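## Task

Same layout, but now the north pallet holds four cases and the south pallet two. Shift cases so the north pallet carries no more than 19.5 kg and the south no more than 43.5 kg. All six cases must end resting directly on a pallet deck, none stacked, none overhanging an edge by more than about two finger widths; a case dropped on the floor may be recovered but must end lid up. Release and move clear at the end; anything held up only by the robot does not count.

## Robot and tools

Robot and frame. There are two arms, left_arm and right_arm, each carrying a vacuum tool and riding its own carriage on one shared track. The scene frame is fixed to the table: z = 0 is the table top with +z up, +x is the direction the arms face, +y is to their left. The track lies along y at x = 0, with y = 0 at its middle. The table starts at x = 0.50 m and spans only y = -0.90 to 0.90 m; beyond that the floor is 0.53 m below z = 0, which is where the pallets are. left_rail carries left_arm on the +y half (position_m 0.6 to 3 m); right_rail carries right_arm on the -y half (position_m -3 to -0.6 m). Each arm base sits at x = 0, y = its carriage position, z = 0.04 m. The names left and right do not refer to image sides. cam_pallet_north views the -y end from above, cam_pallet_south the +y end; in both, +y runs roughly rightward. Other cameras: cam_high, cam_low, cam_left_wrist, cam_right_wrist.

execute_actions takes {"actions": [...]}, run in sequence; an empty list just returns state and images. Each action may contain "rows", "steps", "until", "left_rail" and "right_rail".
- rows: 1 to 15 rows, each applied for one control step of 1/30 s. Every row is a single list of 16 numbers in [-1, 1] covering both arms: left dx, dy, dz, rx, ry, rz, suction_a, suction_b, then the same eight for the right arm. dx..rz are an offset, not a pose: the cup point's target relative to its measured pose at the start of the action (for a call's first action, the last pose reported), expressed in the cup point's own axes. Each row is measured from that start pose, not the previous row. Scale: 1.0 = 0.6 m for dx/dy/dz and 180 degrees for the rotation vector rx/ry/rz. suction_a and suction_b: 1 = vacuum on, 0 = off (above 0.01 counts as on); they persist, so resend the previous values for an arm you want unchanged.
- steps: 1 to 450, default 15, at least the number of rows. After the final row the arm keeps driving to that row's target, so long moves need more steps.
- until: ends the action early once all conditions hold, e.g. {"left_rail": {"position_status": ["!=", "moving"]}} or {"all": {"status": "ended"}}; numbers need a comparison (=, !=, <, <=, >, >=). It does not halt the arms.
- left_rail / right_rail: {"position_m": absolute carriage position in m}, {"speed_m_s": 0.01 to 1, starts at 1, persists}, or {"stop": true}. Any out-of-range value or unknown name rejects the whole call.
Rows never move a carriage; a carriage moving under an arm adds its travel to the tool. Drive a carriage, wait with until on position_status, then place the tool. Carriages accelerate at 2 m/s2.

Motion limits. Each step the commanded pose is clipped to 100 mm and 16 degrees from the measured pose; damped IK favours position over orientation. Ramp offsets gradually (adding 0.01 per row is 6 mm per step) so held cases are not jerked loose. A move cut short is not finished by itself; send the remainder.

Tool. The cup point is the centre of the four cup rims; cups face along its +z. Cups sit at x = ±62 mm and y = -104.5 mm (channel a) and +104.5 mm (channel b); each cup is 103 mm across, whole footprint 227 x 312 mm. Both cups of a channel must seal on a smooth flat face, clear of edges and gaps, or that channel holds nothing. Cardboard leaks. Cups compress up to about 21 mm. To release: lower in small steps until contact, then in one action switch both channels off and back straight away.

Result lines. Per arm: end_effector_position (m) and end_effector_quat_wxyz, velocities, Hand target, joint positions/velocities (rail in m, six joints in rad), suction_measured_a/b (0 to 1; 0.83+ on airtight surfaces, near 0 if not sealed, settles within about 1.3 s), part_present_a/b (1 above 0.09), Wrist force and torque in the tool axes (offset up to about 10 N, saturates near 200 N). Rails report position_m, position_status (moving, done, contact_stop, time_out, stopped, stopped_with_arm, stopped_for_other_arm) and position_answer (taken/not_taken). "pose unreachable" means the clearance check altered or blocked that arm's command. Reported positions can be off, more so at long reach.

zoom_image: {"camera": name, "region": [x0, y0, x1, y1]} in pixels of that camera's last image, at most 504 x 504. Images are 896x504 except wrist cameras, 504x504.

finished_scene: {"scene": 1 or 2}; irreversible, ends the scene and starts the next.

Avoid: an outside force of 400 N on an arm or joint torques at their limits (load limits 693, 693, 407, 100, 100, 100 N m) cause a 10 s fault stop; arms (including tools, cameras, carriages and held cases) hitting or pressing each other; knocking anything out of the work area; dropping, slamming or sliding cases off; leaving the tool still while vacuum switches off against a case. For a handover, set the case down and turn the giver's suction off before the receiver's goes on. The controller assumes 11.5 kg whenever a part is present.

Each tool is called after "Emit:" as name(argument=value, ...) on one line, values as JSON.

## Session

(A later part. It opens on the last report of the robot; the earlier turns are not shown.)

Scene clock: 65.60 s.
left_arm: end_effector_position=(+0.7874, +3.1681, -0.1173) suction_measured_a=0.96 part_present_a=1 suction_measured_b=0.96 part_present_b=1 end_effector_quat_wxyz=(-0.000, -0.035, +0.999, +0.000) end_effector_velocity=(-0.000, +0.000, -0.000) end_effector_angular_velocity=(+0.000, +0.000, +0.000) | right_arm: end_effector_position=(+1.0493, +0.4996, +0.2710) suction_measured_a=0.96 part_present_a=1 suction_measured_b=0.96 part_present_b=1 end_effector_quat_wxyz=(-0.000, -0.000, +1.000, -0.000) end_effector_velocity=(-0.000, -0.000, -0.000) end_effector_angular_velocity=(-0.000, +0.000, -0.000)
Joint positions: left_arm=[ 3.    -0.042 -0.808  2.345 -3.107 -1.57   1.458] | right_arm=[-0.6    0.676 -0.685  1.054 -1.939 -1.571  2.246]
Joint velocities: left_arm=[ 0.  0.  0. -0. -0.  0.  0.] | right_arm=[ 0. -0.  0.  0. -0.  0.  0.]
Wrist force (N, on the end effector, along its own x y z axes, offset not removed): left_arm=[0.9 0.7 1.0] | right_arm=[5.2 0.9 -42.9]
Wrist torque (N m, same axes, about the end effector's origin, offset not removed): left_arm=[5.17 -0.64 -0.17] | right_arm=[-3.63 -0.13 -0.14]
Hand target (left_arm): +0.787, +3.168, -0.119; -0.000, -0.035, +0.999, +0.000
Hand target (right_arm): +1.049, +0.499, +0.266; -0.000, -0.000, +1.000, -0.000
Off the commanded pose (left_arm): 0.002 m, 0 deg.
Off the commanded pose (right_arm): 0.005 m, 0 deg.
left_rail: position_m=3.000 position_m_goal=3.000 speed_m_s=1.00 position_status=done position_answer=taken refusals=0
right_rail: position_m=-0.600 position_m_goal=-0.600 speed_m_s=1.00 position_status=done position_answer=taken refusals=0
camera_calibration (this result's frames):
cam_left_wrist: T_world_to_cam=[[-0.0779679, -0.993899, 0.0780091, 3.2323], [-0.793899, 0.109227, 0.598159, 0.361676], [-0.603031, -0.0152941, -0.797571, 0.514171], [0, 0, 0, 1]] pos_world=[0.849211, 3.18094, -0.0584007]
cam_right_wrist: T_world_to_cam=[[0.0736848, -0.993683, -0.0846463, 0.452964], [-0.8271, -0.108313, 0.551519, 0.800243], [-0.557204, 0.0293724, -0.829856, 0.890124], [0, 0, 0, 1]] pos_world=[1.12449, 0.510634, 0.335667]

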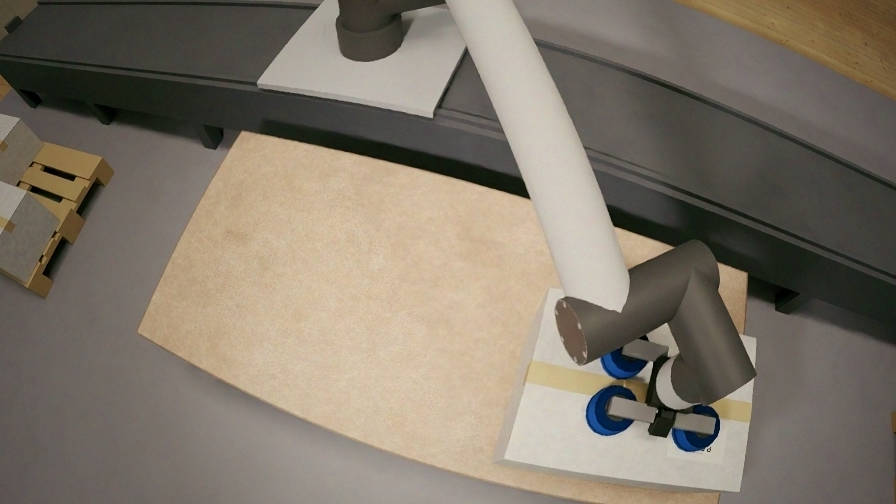

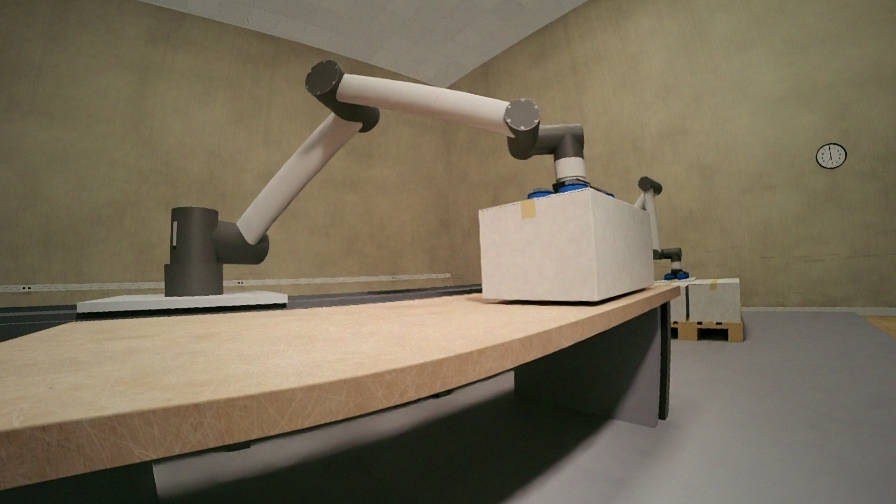

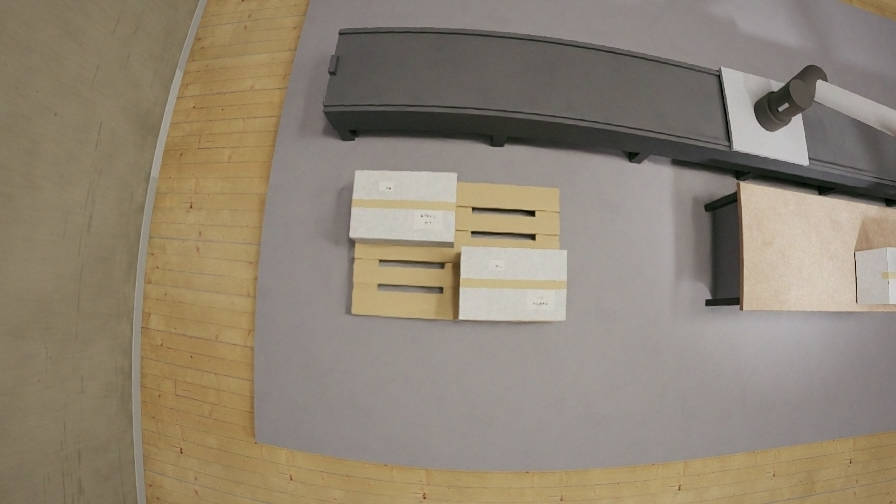

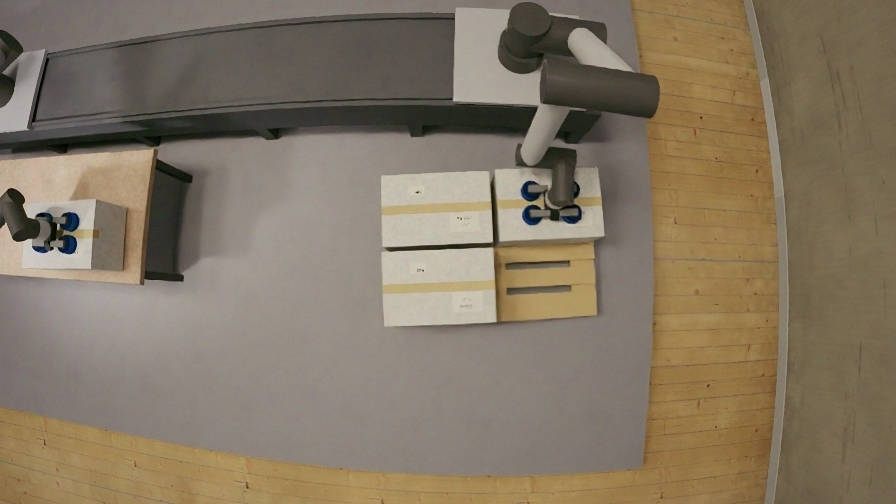

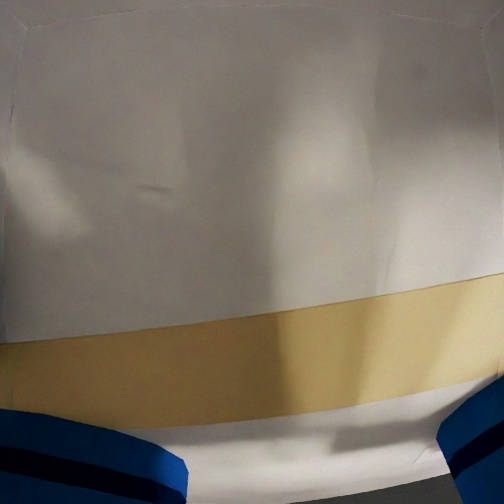

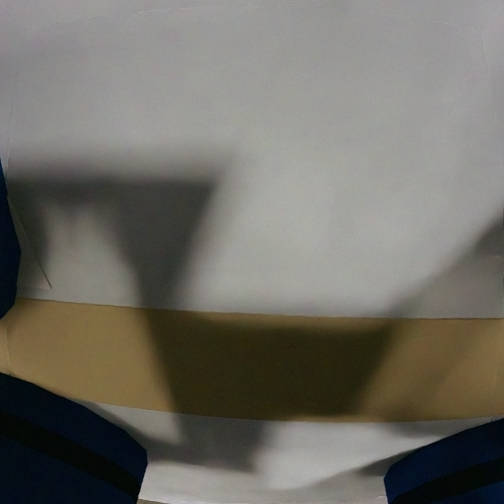

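Emit:
execute_actions(actions=[])

Emit:
zoom_image(camera="cam_low", region=[460, 250, 680, 330])

Scene clock: 66.43 s.
left_arm: end_effector_position=(+0.7874, +3.1681, -0.1193) suction_measured_a=0.96 part_present_a=1 suction_measured_b=0.96 part_present_b=1 end_effector_quat_wxyz=(-0.000, -0.035, +0.999, +0.000) end_effector_velocity=(-0.000, +0.000, -0.000) end_effector_angular_velocity=(-0.000, -0.000, -0.000) | right_arm: end_effector_position=(+1.0493, +0.4996, +0.2660) suction_measured_a=0.96 part_present_a=1 suction_measured_b=0.96 part_present_b=1 end_effector_quat_wxyz=(-0.000, -0.000, +1.000, -0.000) end_effector_velocity=(-0.000, -0.000, -0.000) end_effector_angular_velocity=(-0.000, +0.000, -0.000)
Joint positions: left_arm=[ 3.    -0.042 -0.805  2.344 -3.11  -1.57   1.458] | right_arm=[-0.6    0.676 -0.683  1.056 -1.944 -1.571  2.246]
Joint velocities: left_arm=[ 0. -0.  0.  0. -0. -0.  0.] | right_arm=[ 0. -0.  0.  0. -0.  0.  0.]
Wrist force (N, on the end effector, along its own x y z axes, offset not removed): left_arm=[-1.7 -0.1 0.5] | right_arm=[4.1 -0.1 -45.5]
Wrist torque (N m, same axes, about the end effector's origin, offset not removed): left_arm=[5.16 -0.29 -0.12] | right_arm=[-3.76 -0.08 -0.17]
Hand target (left_arm): +0.787, +3.168, -0.119; -0.000, -0.035, +0.999, +0.000
Hand target (right_arm): +1.049, +0.499, +0.266; -0.000, -0.000, +1.000, -0.000
Off the commanded pose (left_arm): 0.000 m, 0 deg.
Off the commanded pose (right_arm): 0.000 m, 0 deg.
left_rail: position_m=3.000 position_m_goal=3.000 speed_m_s=1.00 position_status=done position_answer=taken refusals=0
right_rail: position_m=-0.600 position_m_goal=-0.600 speed_m_s=1.00 position_status=done position_answer=taken refusals=0
camera_calibration (this result's frames):
cam_left_wrist: T_world_to_cam=[[-0.0779628, -0.9939, 0.0780095, 3.23246], [-0.793891, 0.109223, 0.59817, 0.362856], [-0.603042, -0.015296, -0.797563, 0.512618], [0, 0, 0, 1]] pos_world=[0.84921, 3.18095, -0.0603665]
cam_right_wrist: T_world_to_cam=[[0.0736816, -0.993684, -0.0846334, 0.452529], [-0.827091, -0.108304, 0.551536, 0.803001], [-0.557218, 0.0293614, -0.829847, 0.885944], [0, 0, 0, 1]] pos_world=[1.12448, 0.510626, 0.330613]

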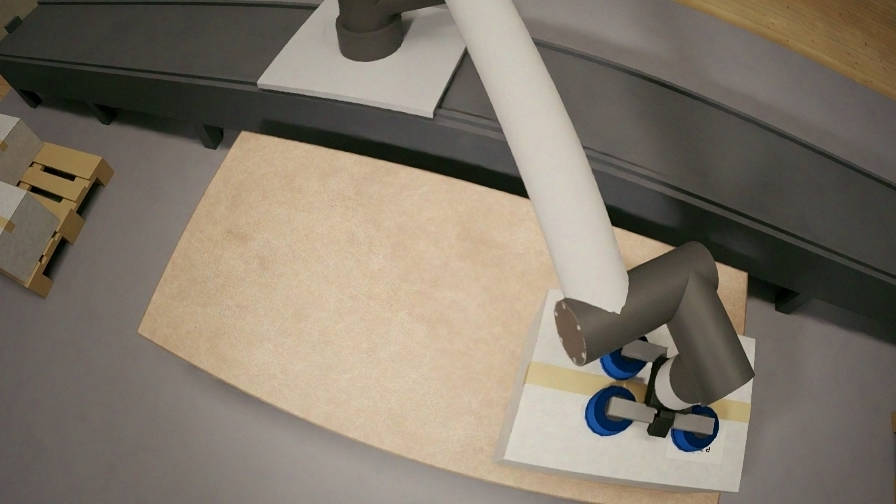

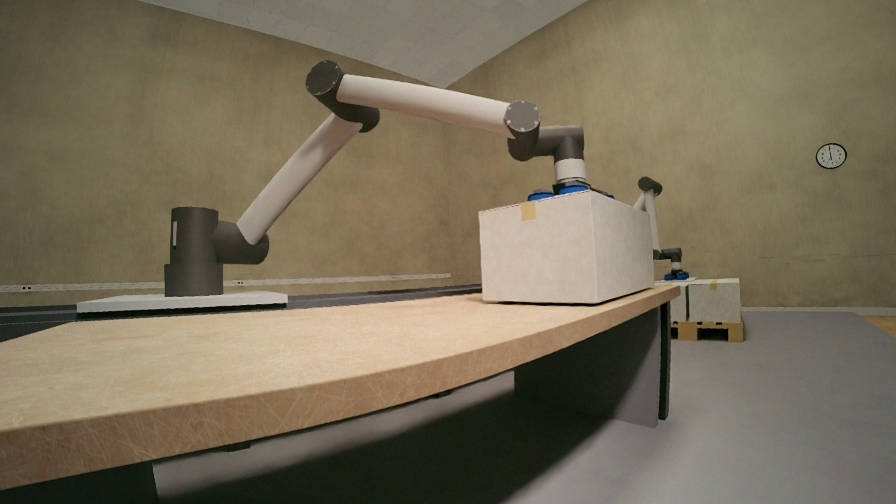

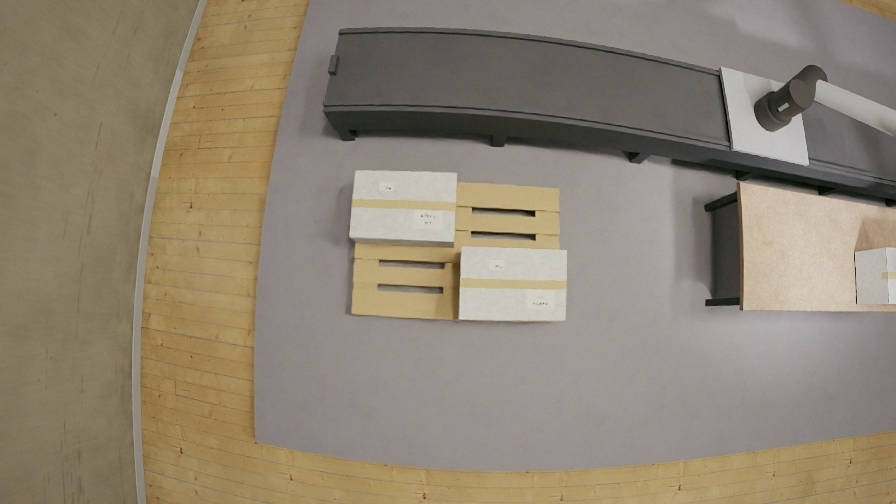

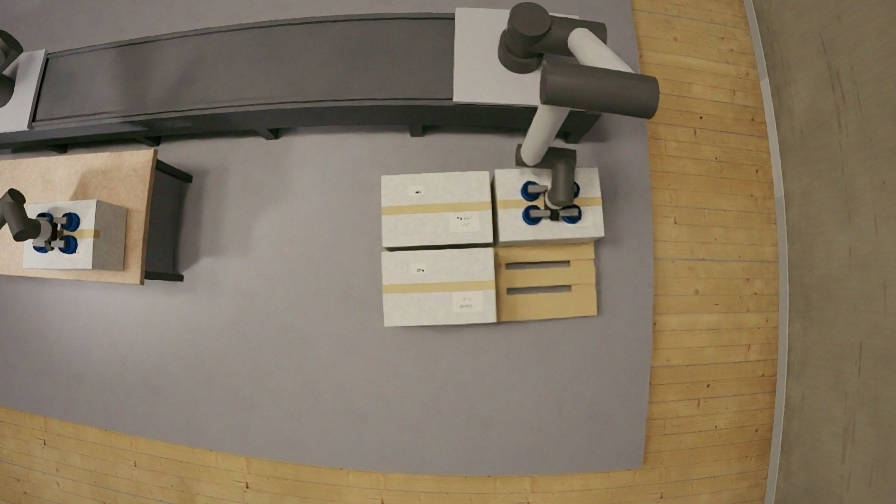

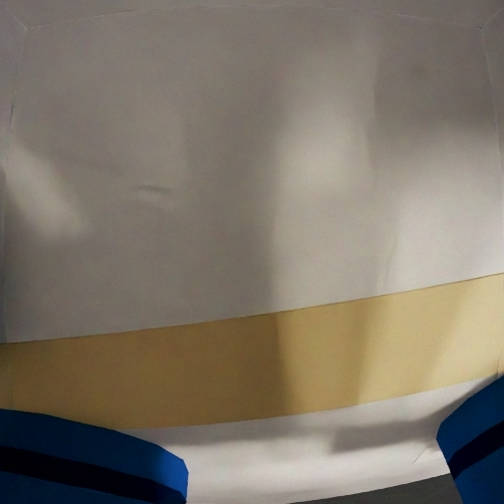

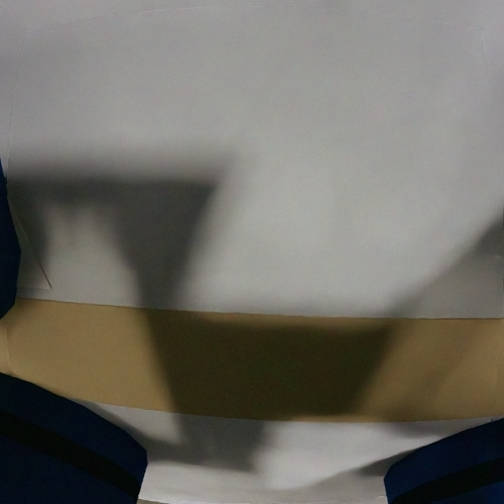

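Region (460, 250, 680, 330) of cam_low's 896x504 image, scaled by 2.291, with more detail than that image has; it fills the top 183 rows of this view, and the rest is white.

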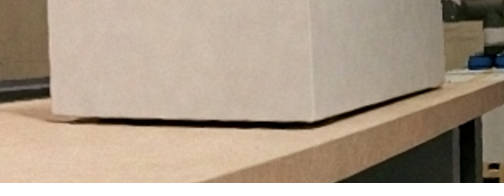

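Emit:
execute_actions(actions=[{"rows":[[0,0,0.003,0,0,0,1,1,0,0,0.0035,0,0,0,1,1]],"steps":1}])

Scene clock: 67.00 s.
left_arm: end_effector_position=(+0.7874, +3.1681, -0.1193) suction_measured_a=0.96 part_present_a=1 suction_measured_b=0.96 part_present_b=1 end_effector_quat_wxyz=(-0.000, -0.035, +0.999, +0.000) end_effector_velocity=(-0.000, +0.000, -0.000) end_effector_angular_velocity=(+0.000, +0.000, +0.000) | right_arm: end_effector_position=(+1.0493, +0.4996, +0.2660) suction_measured_a=0.96 part_present_a=1 suction_measured_b=0.96 part_present_b=1 end_effector_quat_wxyz=(-0.000, -0.000, +1.000, -0.000) end_effector_velocity=(-0.000, -0.000, -0.000) end_effector_angular_velocity=(-0.000, +0.000, -0.000)
Joint positions: left_arm=[ 3.    -0.042 -0.805  2.344 -3.11  -1.57   1.458] | right_arm=[-0.6    0.676 -0.683  1.056 -1.944 -1.571  2.246]
Joint velocities: left_arm=[ 0.  0.  0. -0. -0.  0. -0.] | right_arm=[ 0. -0.  0.  0. -0.  0.  0.]
Wrist force (N, on the end effector, along its own x y z axes, offset not removed): left_arm=[2.9 -6.9 -3.1] | right_arm=[5.5 0.4 -45.3]
Wrist torque (N m, same axes, about the end effector's origin, offset not removed): left_arm=[4.30 -1.02 -0.16] | right_arm=[-3.73 -0.16 -0.17]
Hand target (left_arm): +0.787, +3.168, -0.121; -0.000, -0.035, +0.999, +0.000
Hand target (right_arm): +1.049, +0.499, +0.264; -0.000, -0.000, +1.000, -0.000
Off the commanded pose (left_arm): 0.002 m, 0 deg.
Off the commanded pose (right_arm): 0.002 m, 0 deg.
left_rail: position_m=3.000 position_m_goal=3.000 speed_m_s=1.00 position_status=done position_answer=taken refusals=0
right_rail: position_m=-0.600 position_m_goal=-0.600 speed_m_s=1.00 position_status=done position_answer=taken refusals=0
camera_calibration (this result's frames):
cam_left_wrist: T_world_to_cam=[[-0.0779625, -0.9939, 0.0780095, 3.23246], [-0.79389, 0.109223, 0.598171, 0.362857], [-0.603042, -0.0152961, -0.797563, 0.512617], [0, 0, 0, 1]] pos_world=[0.849209, 3.18095, -0.0603688]
cam_right_wrist: T_world_to_cam=[[0.0736812, -0.993684, -0.0846317, 0.452528], [-0.827089, -0.108302, 0.551538, 0.803002], [-0.55722, 0.02936, -0.829846, 0.88594], [0, 0, 0, 1]] pos_world=[1.12448, 0.510626, 0.330606]

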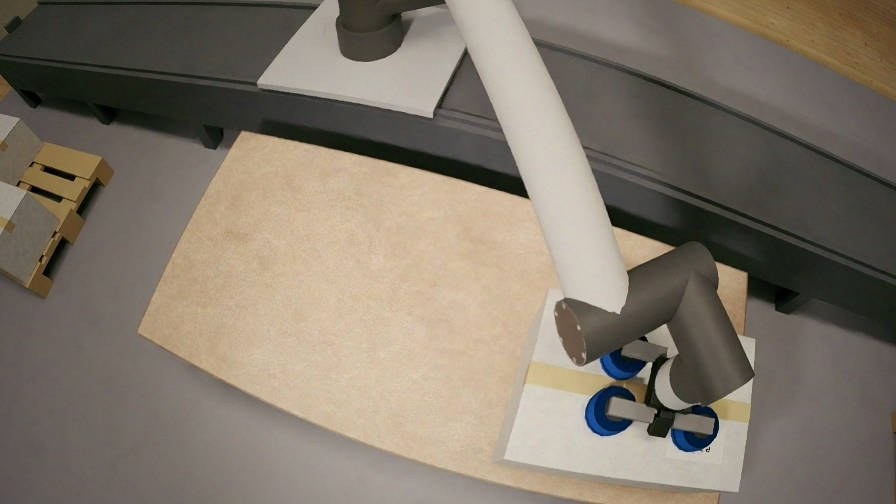

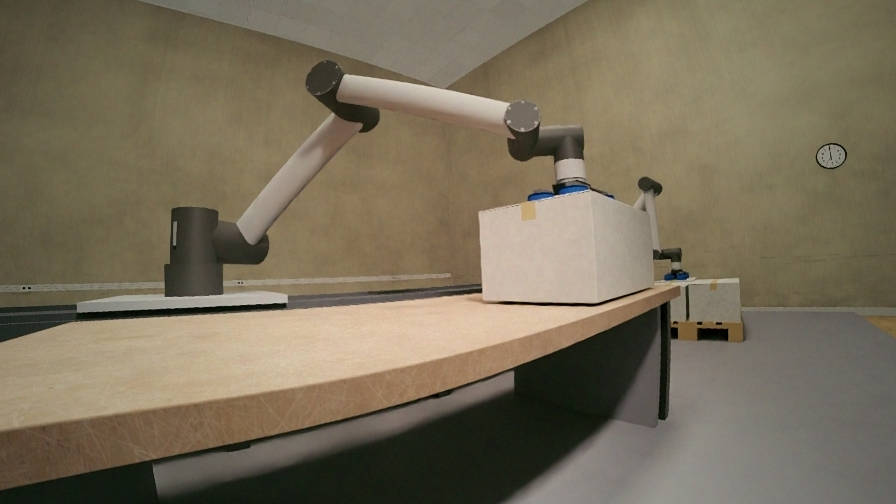

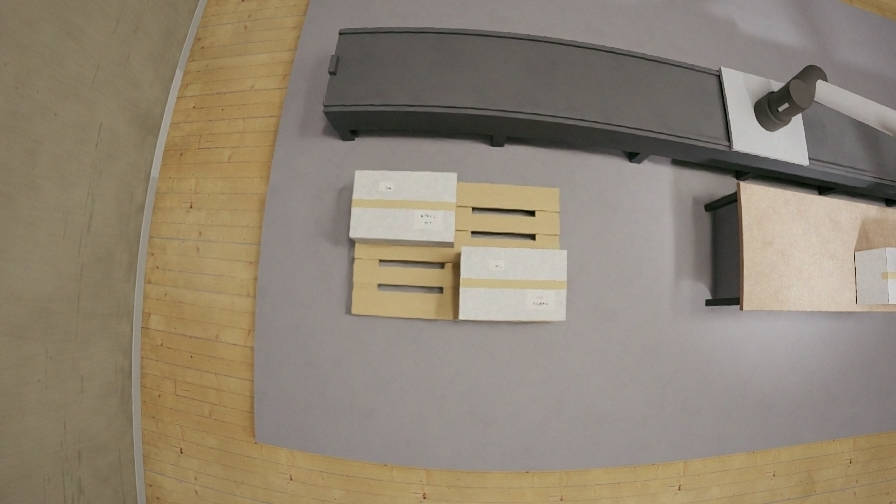

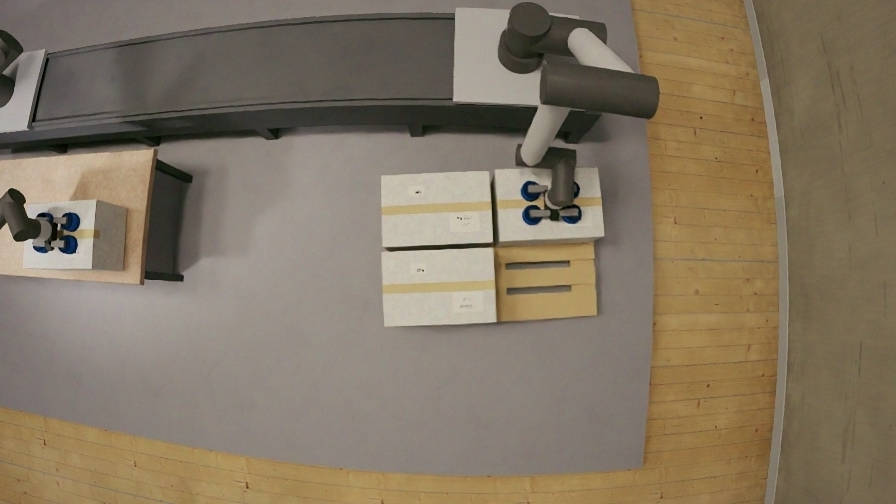

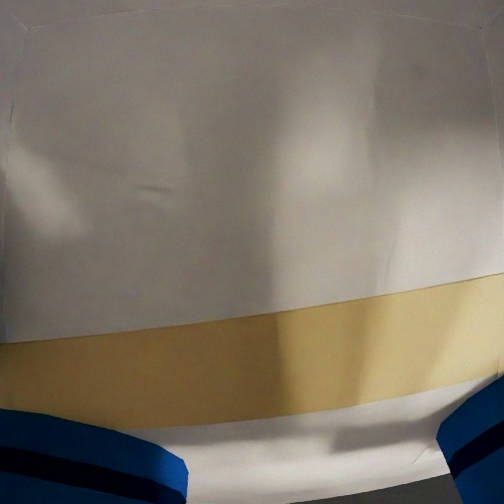

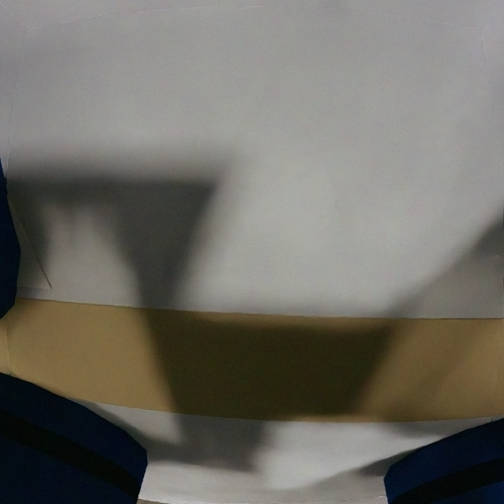

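Checking forces after settling.

Emit:
execute_actions(actions=[])

Scene clock: 69.20 s.
left_arm: end_effector_position=(+0.7874, +3.1681, -0.1210) suction_measured_a=0.96 part_present_a=1 suction_measured_b=0.96 part_present_b=1 end_effector_quat_wxyz=(-0.000, -0.035, +0.999, +0.000) end_effector_velocity=(+0.000, +0.000, +0.000) end_effector_angular_velocity=(-0.000, -0.000, +0.000) | right_arm: end_effector_position=(+1.0493, +0.4996, +0.2639) suction_measured_a=0.96 part_present_a=1 suction_measured_b=0.96 part_present_b=1 end_effector_quat_wxyz=(-0.000, -0.000, +1.000, -0.000) end_effector_velocity=(-0.000, -0.000, -0.000) end_effector_angular_velocity=(-0.000, +0.000, -0.000)
Joint positions: left_arm=[ 3.    -0.042 -0.802  2.344 -3.112 -1.57   1.458] | right_arm=[-0.6    0.676 -0.682  1.057 -1.946 -1.571  2.246]
Joint velocities: left_arm=[ 0.  0. -0.  0. -0. -0.  0.] | right_arm=[ 0.  0.  0.  0.  0. -0.  0.]
Wrist force (N, on the end effector, along its own x y z axes, offset not removed): left_arm=[6.1 3.0 0.6] | right_arm=[2.6 -0.5 -44.2]
Wrist torque (N m, same axes, about the end effector's origin, offset not removed): left_arm=[5.74 -1.37 -0.03] | right_arm=[-3.83 0.22 -0.13]
Hand target (left_arm): +0.787, +3.168, -0.121; -0.000, -0.035, +0.999, +0.000
Hand target (right_arm): +1.049, +0.499, +0.264; -0.000, -0.000, +1.000, -0.000
Off the commanded pose (left_arm): 0.000 m, 0 deg.
Off the commanded pose (right_arm): 0.000 m, 0 deg.
left_rail: position_m=3.000 position_m_goal=3.000 speed_m_s=1.00 position_status=done position_answer=taken refusals=0
right_rail: position_m=-0.600 position_m_goal=-0.600 speed_m_s=1.00 position_status=done position_answer=taken refusals=0
camera_calibration (this result's frames):
cam_left_wrist: T_world_to_cam=[[-0.0779619, -0.9939, 0.07801, 3.2326], [-0.793883, 0.109223, 0.598181, 0.363923], [-0.603052, -0.0152955, -0.797555, 0.511193], [0, 0, 0, 1]] pos_world=[0.849208, 3.18095, -0.0621622]
cam_right_wrist: T_world_to_cam=[[0.0736797, -0.993685, -0.0846273, 0.452351], [-0.827086, -0.108299, 0.551543, 0.804148], [-0.557225, 0.0293566, -0.829842, 0.88421], [0, 0, 0, 1]] pos_world=[1.12447, 0.510625, 0.328514]

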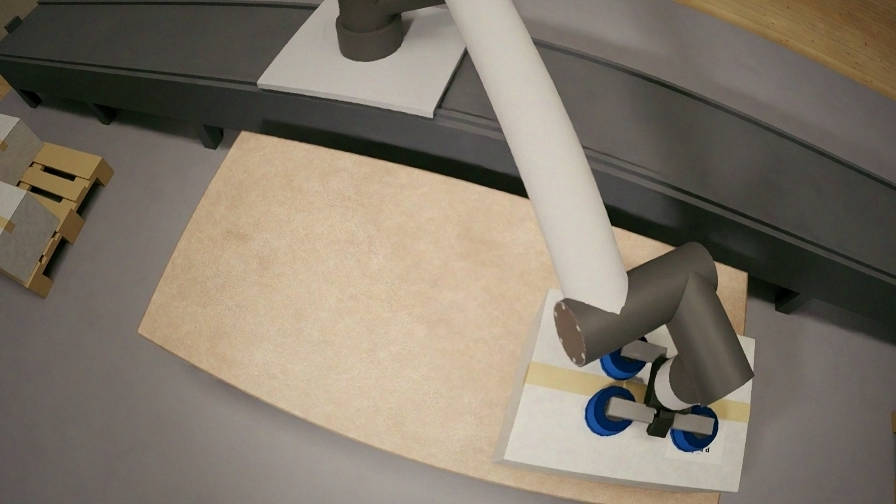

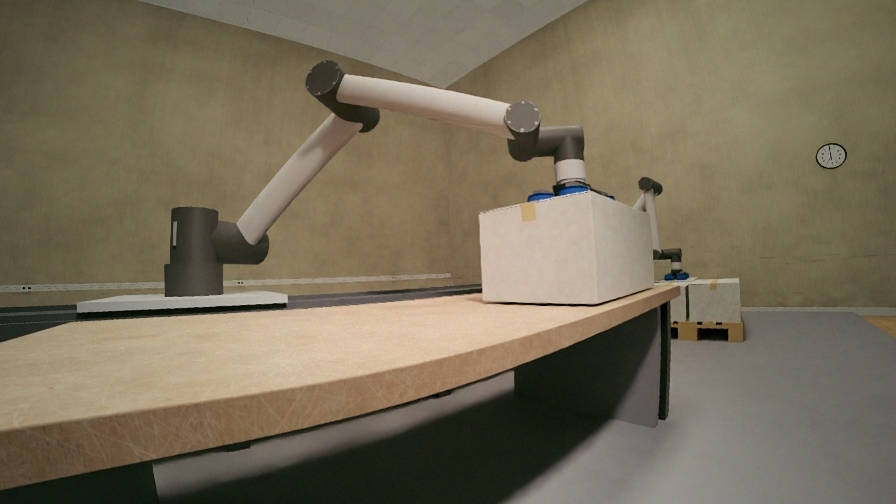

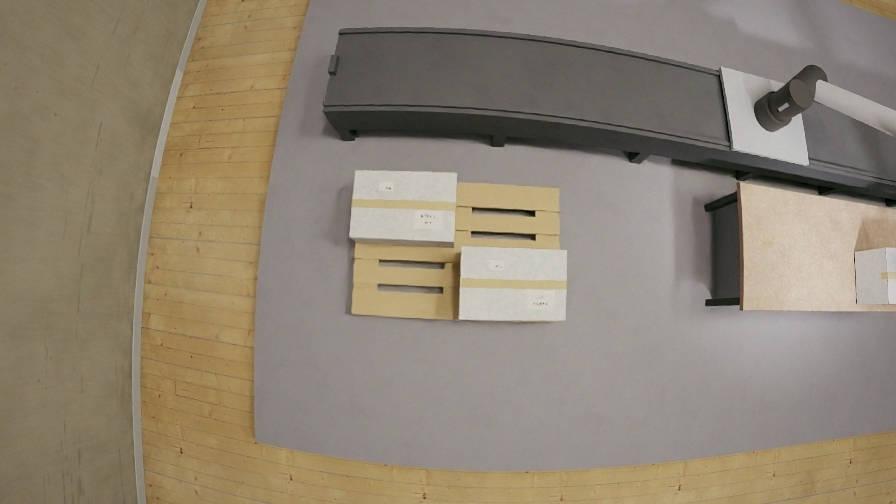

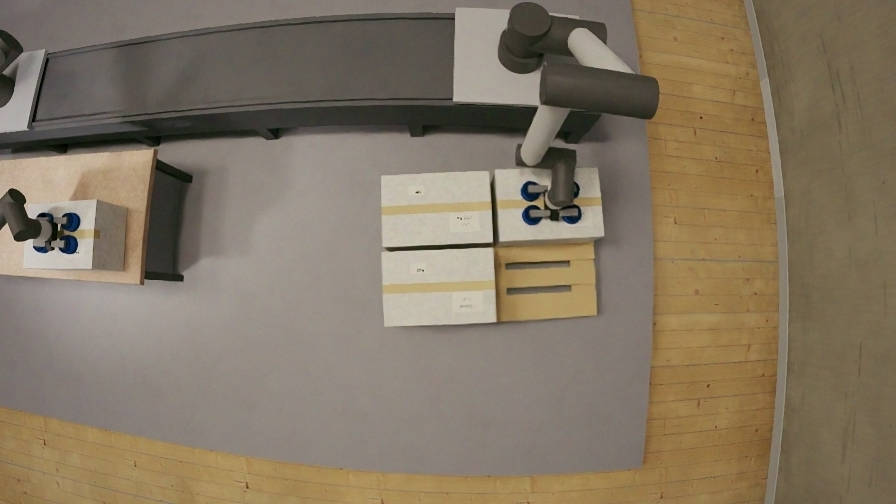

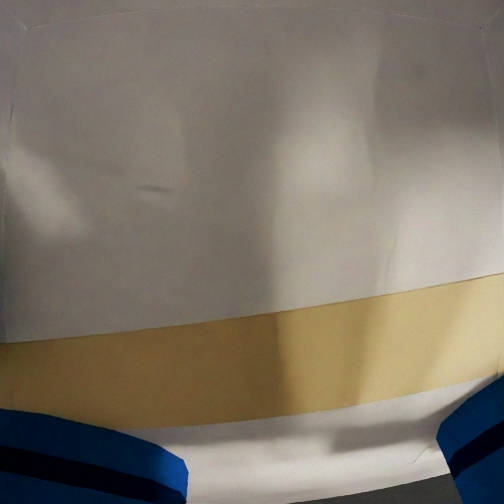

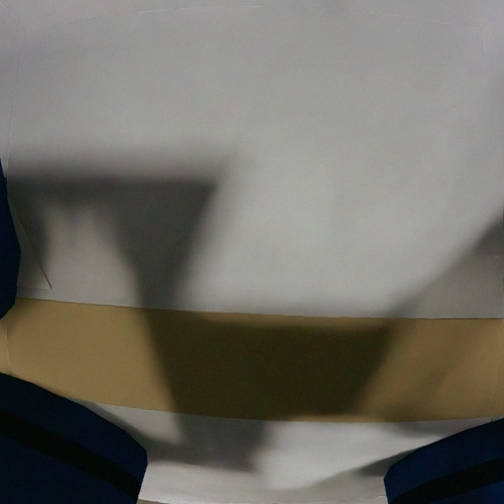

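Emit:
execute_actions(actions=[{"rows":[[0,0,0.003,0,0,0,1,1,0,0,0.003,0,0,0,1,1]],"steps":1}])

Scene clock: 69.73 s.
left_arm: end_effector_position=(+0.7874, +3.1681, -0.1210) suction_measured_a=0.96 part_present_a=1 suction_measured_b=0.96 part_present_b=1 end_effector_quat_wxyz=(-0.000, -0.035, +0.999, +0.000) end_effector_velocity=(-0.000, +0.000, -0.000) end_effector_angular_velocity=(+0.000, +0.000, +0.000) | right_arm: end_effector_position=(+1.0493, +0.4996, +0.2639) suction_measured_a=0.96 part_present_a=1 suction_measured_b=0.96 part_present_b=1 end_effector_quat_wxyz=(-0.000, -0.000, +1.000, -0.000) end_effector_velocity=(+0.000, +0.000, -0.000) end_effector_angular_velocity=(-0.000, +0.000, -0.000)
Joint positions: left_arm=[ 3.    -0.042 -0.802  2.344 -3.112 -1.57   1.458] | right_arm=[-0.6    0.676 -0.682  1.057 -1.946 -1.571  2.246]
Joint velocities: left_arm=[ 0.  0.  0. -0. -0. -0.  0.] | right_arm=[ 0. -0.  0.  0. -0.  0. -0.]
Wrist force (N, on the end effector, along its own x y z axes, offset not removed): left_arm=[-2.4 0.2 1.2] | right_arm=[4.5 -0.7 -43.3]
Wrist torque (N m, same axes, about the end effector's origin, offset not removed): left_arm=[5.17 -0.31 -0.04] | right_arm=[-3.91 -0.09 -0.17]
Hand target (left_arm): +0.787, +3.168, -0.123; -0.000, -0.035, +0.999, +0.000
Hand target (right_arm): +1.049, +0.499, +0.262; -0.000, -0.000, +1.000, -0.000
Off the commanded pose (left_arm): 0.002 m, 0 deg.
Off the commanded pose (right_arm): 0.002 m, 0 deg.
left_rail: position_m=3.000 position_m_goal=3.000 speed_m_s=1.00 position_status=done position_answer=taken refusals=0
right_rail: position_m=-0.600 position_m_goal=-0.600 speed_m_s=1.00 position_status=done position_answer=taken refusals=0
camera_calibration (this result's frames):
cam_left_wrist: T_world_to_cam=[[-0.0779618, -0.9939, 0.0780103, 3.2326], [-0.793882, 0.109223, 0.598181, 0.363922], [-0.603053, -0.0152957, -0.797555, 0.511194], [0, 0, 0, 1]] pos_world=[0.849208, 3.18095, -0.0621628]
cam_right_wrist: T_world_to_cam=[[0.0736796, -0.993685, -0.0846273, 0.452351], [-0.827086, -0.108299, 0.551543, 0.804148], [-0.557225, 0.0293566, -0.829842, 0.88421], [0, 0, 0, 1]] pos_world=[1.12447, 0.510625, 0.328514]

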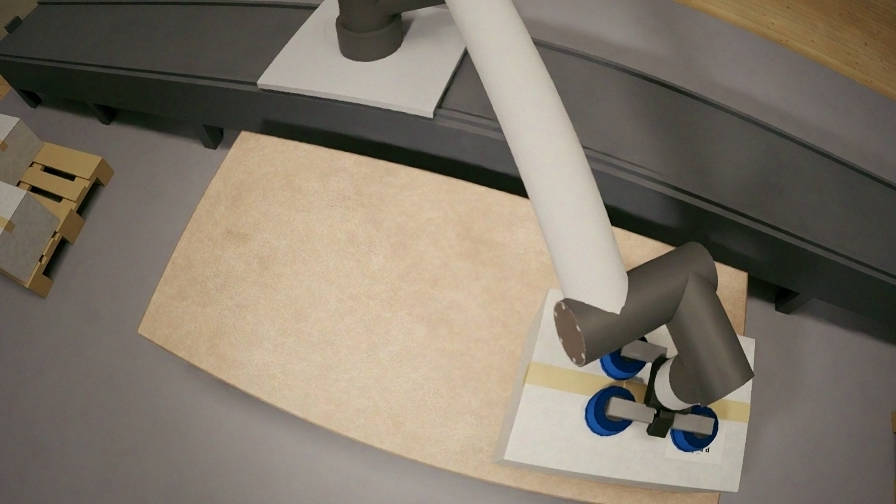

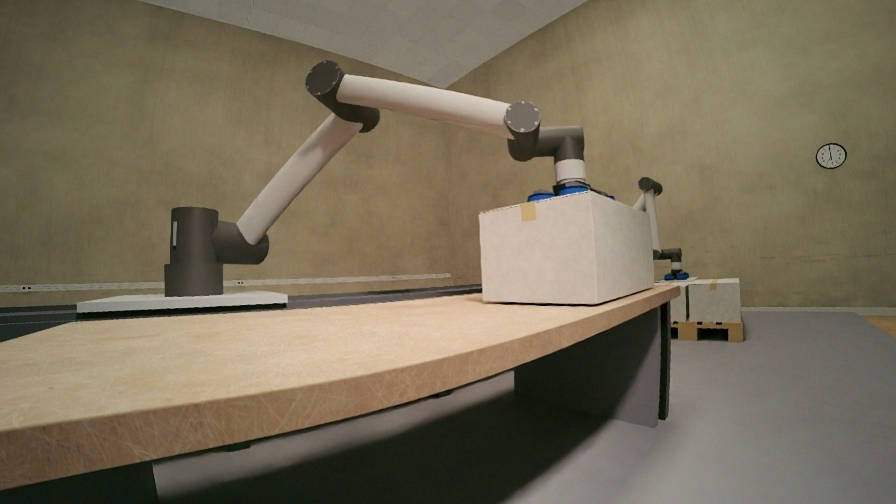

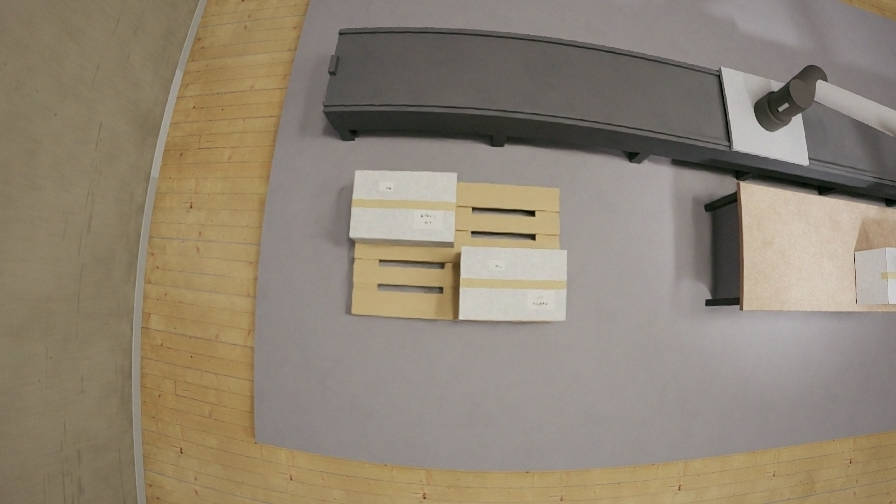

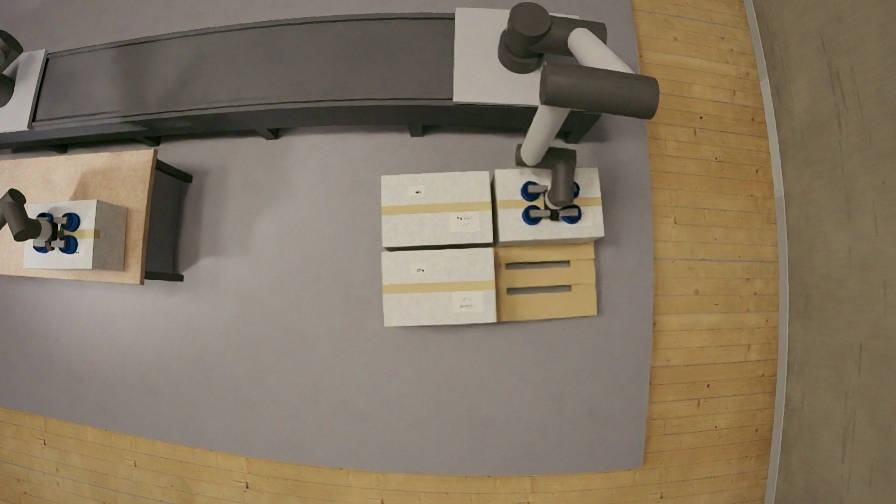

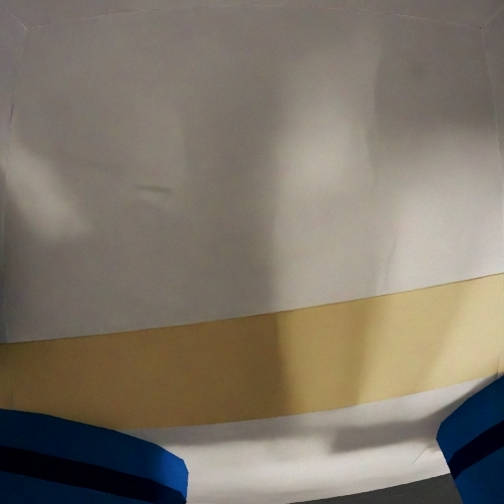

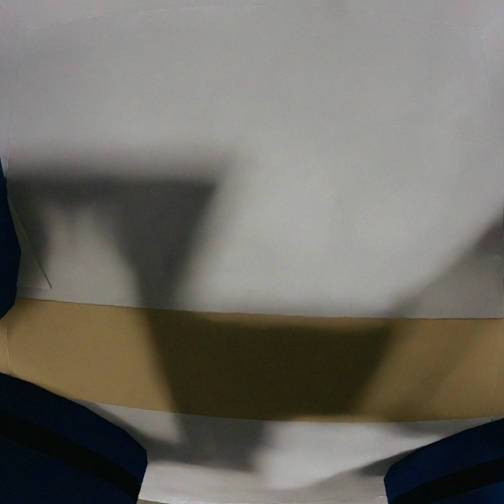

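Checking forces after settling.

Emit:
execute_actions(actions=[])

Scene clock: 70.33 s.
left_arm: end_effector_position=(+0.7874, +3.1681, -0.1228) suction_measured_a=0.96 part_present_a=1 suction_measured_b=0.96 part_present_b=1 end_effector_quat_wxyz=(-0.000, -0.035, +0.999, +0.000) end_effector_velocity=(+0.000, -0.000, -0.000) end_effector_angular_velocity=(-0.000, -0.000, -0.000) | right_arm: end_effector_position=(+1.0493, +0.4996, +0.2621) suction_measured_a=0.96 part_present_a=1 suction_measured_b=0.96 part_present_b=1 end_effector_quat_wxyz=(-0.000, -0.000, +1.000, -0.000) end_effector_velocity=(-0.000, -0.000, -0.000) end_effector_angular_velocity=(+0.000, -0.000, -0.000)
Joint positions: left_arm=[ 3.    -0.042 -0.799  2.343 -3.114 -1.57   1.458] | right_arm=[-0.6    0.676 -0.681  1.058 -1.948 -1.571  2.246]
Joint velocities: left_arm=[ 0. -0.  0. -0. -0.  0. -0.] | right_arm=[ 0.  0.  0.  0. -0.  0.  0.]
Wrist force (N, on the end effector, along its own x y z axes, offset not removed): left_arm=[-1.2 -3.4 2.6] | right_arm=[3.3 -0.1 -44.1]
Wrist torque (N m, same axes, about the end effector's origin, offset not removed): left_arm=[4.56 -0.22 -0.05] | right_arm=[-3.78 0.09 -0.17]
Hand target (left_arm): +0.787, +3.168, -0.123; -0.000, -0.035, +0.999, +0.000
Hand target (right_arm): +1.049, +0.499, +0.262; -0.000, -0.000, +1.000, -0.000
Off the commanded pose (left_arm): 0.000 m, 0 deg.
Off the commanded pose (right_arm): 0.000 m, 0 deg.
left_rail: position_m=3.000 position_m_goal=3.000 speed_m_s=1.00 position_status=done position_answer=taken refusals=0
right_rail: position_m=-0.600 position_m_goal=-0.600 speed_m_s=1.00 position_status=done position_answer=taken refusals=0
camera_calibration (this result's frames):
cam_left_wrist: T_world_to_cam=[[-0.0779604, -0.9939, 0.0780106, 3.23274], [-0.793875, 0.109222, 0.598192, 0.364985], [-0.603063, -0.0152954, -0.797547, 0.509776], [0, 0, 0, 1]] pos_world=[0.849206, 3.18096, -0.0639487]
cam_right_wrist: T_world_to_cam=[[0.0736793, -0.993685, -0.0846231, 0.452198], [-0.827083, -0.108297, 0.551549, 0.805127], [-0.55723, 0.0293526, -0.829839, 0.882732], [0, 0, 0, 1]] pos_world=[1.12447, 0.510625, 0.326726]

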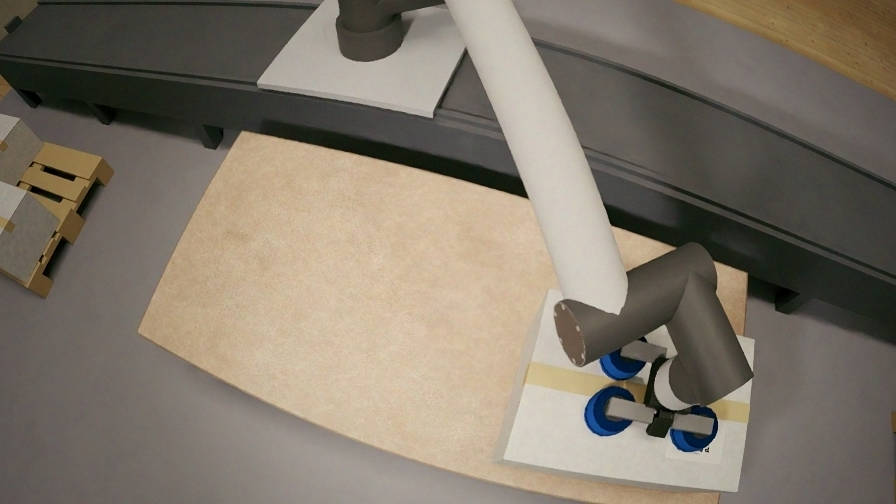

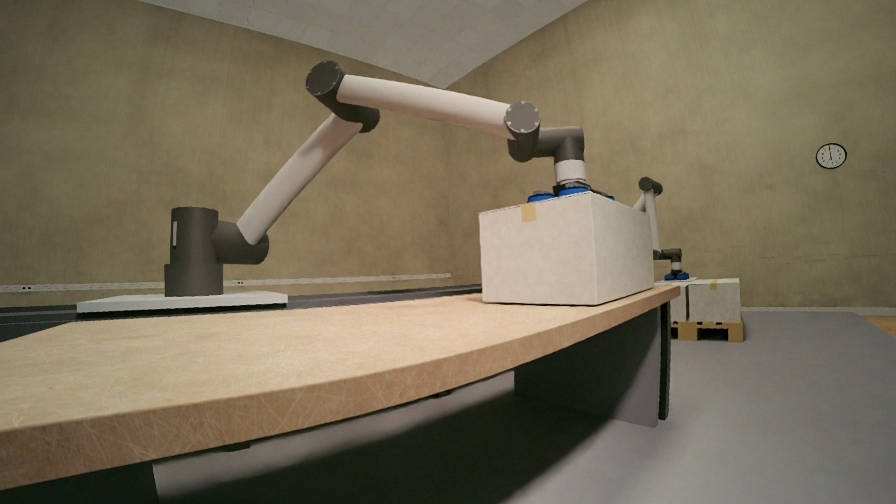

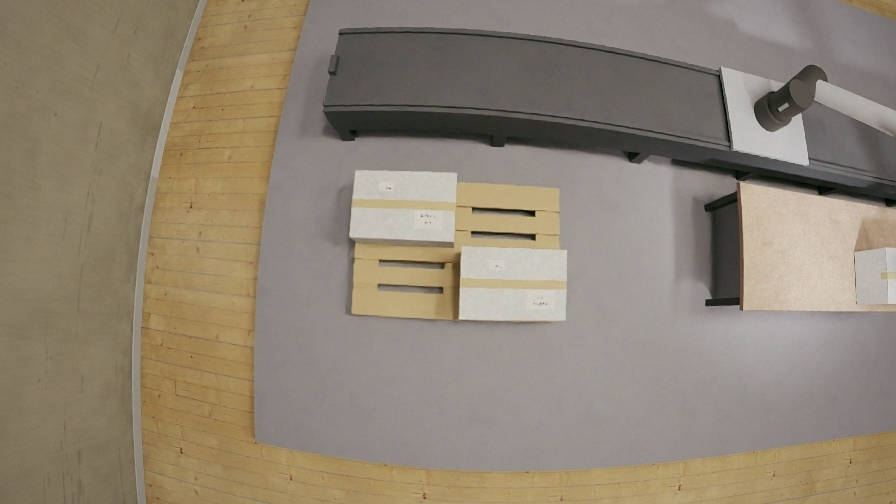

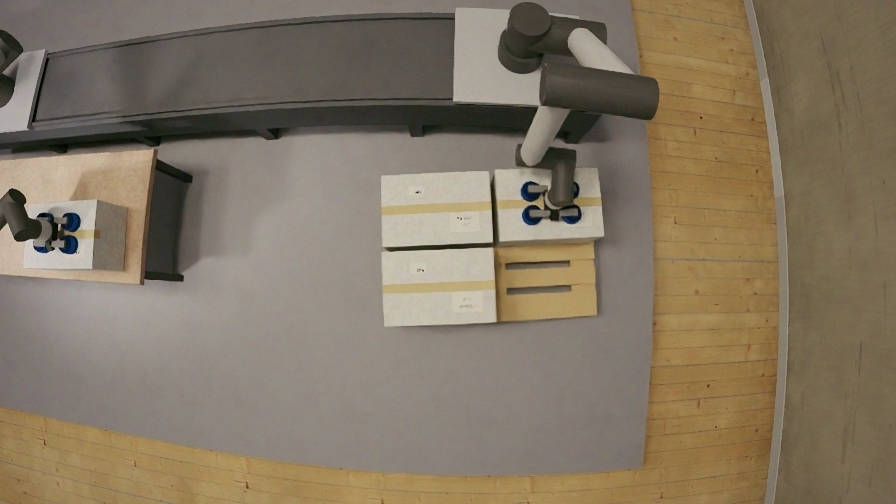

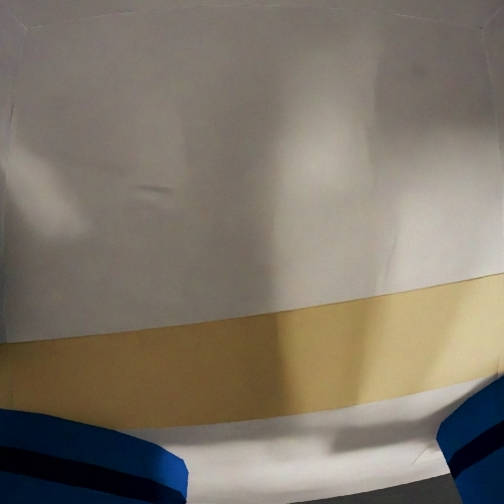

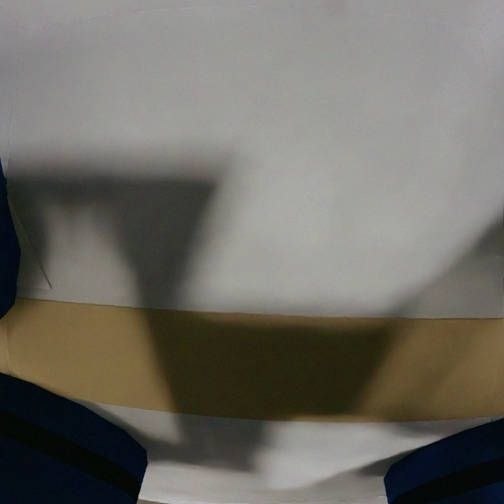

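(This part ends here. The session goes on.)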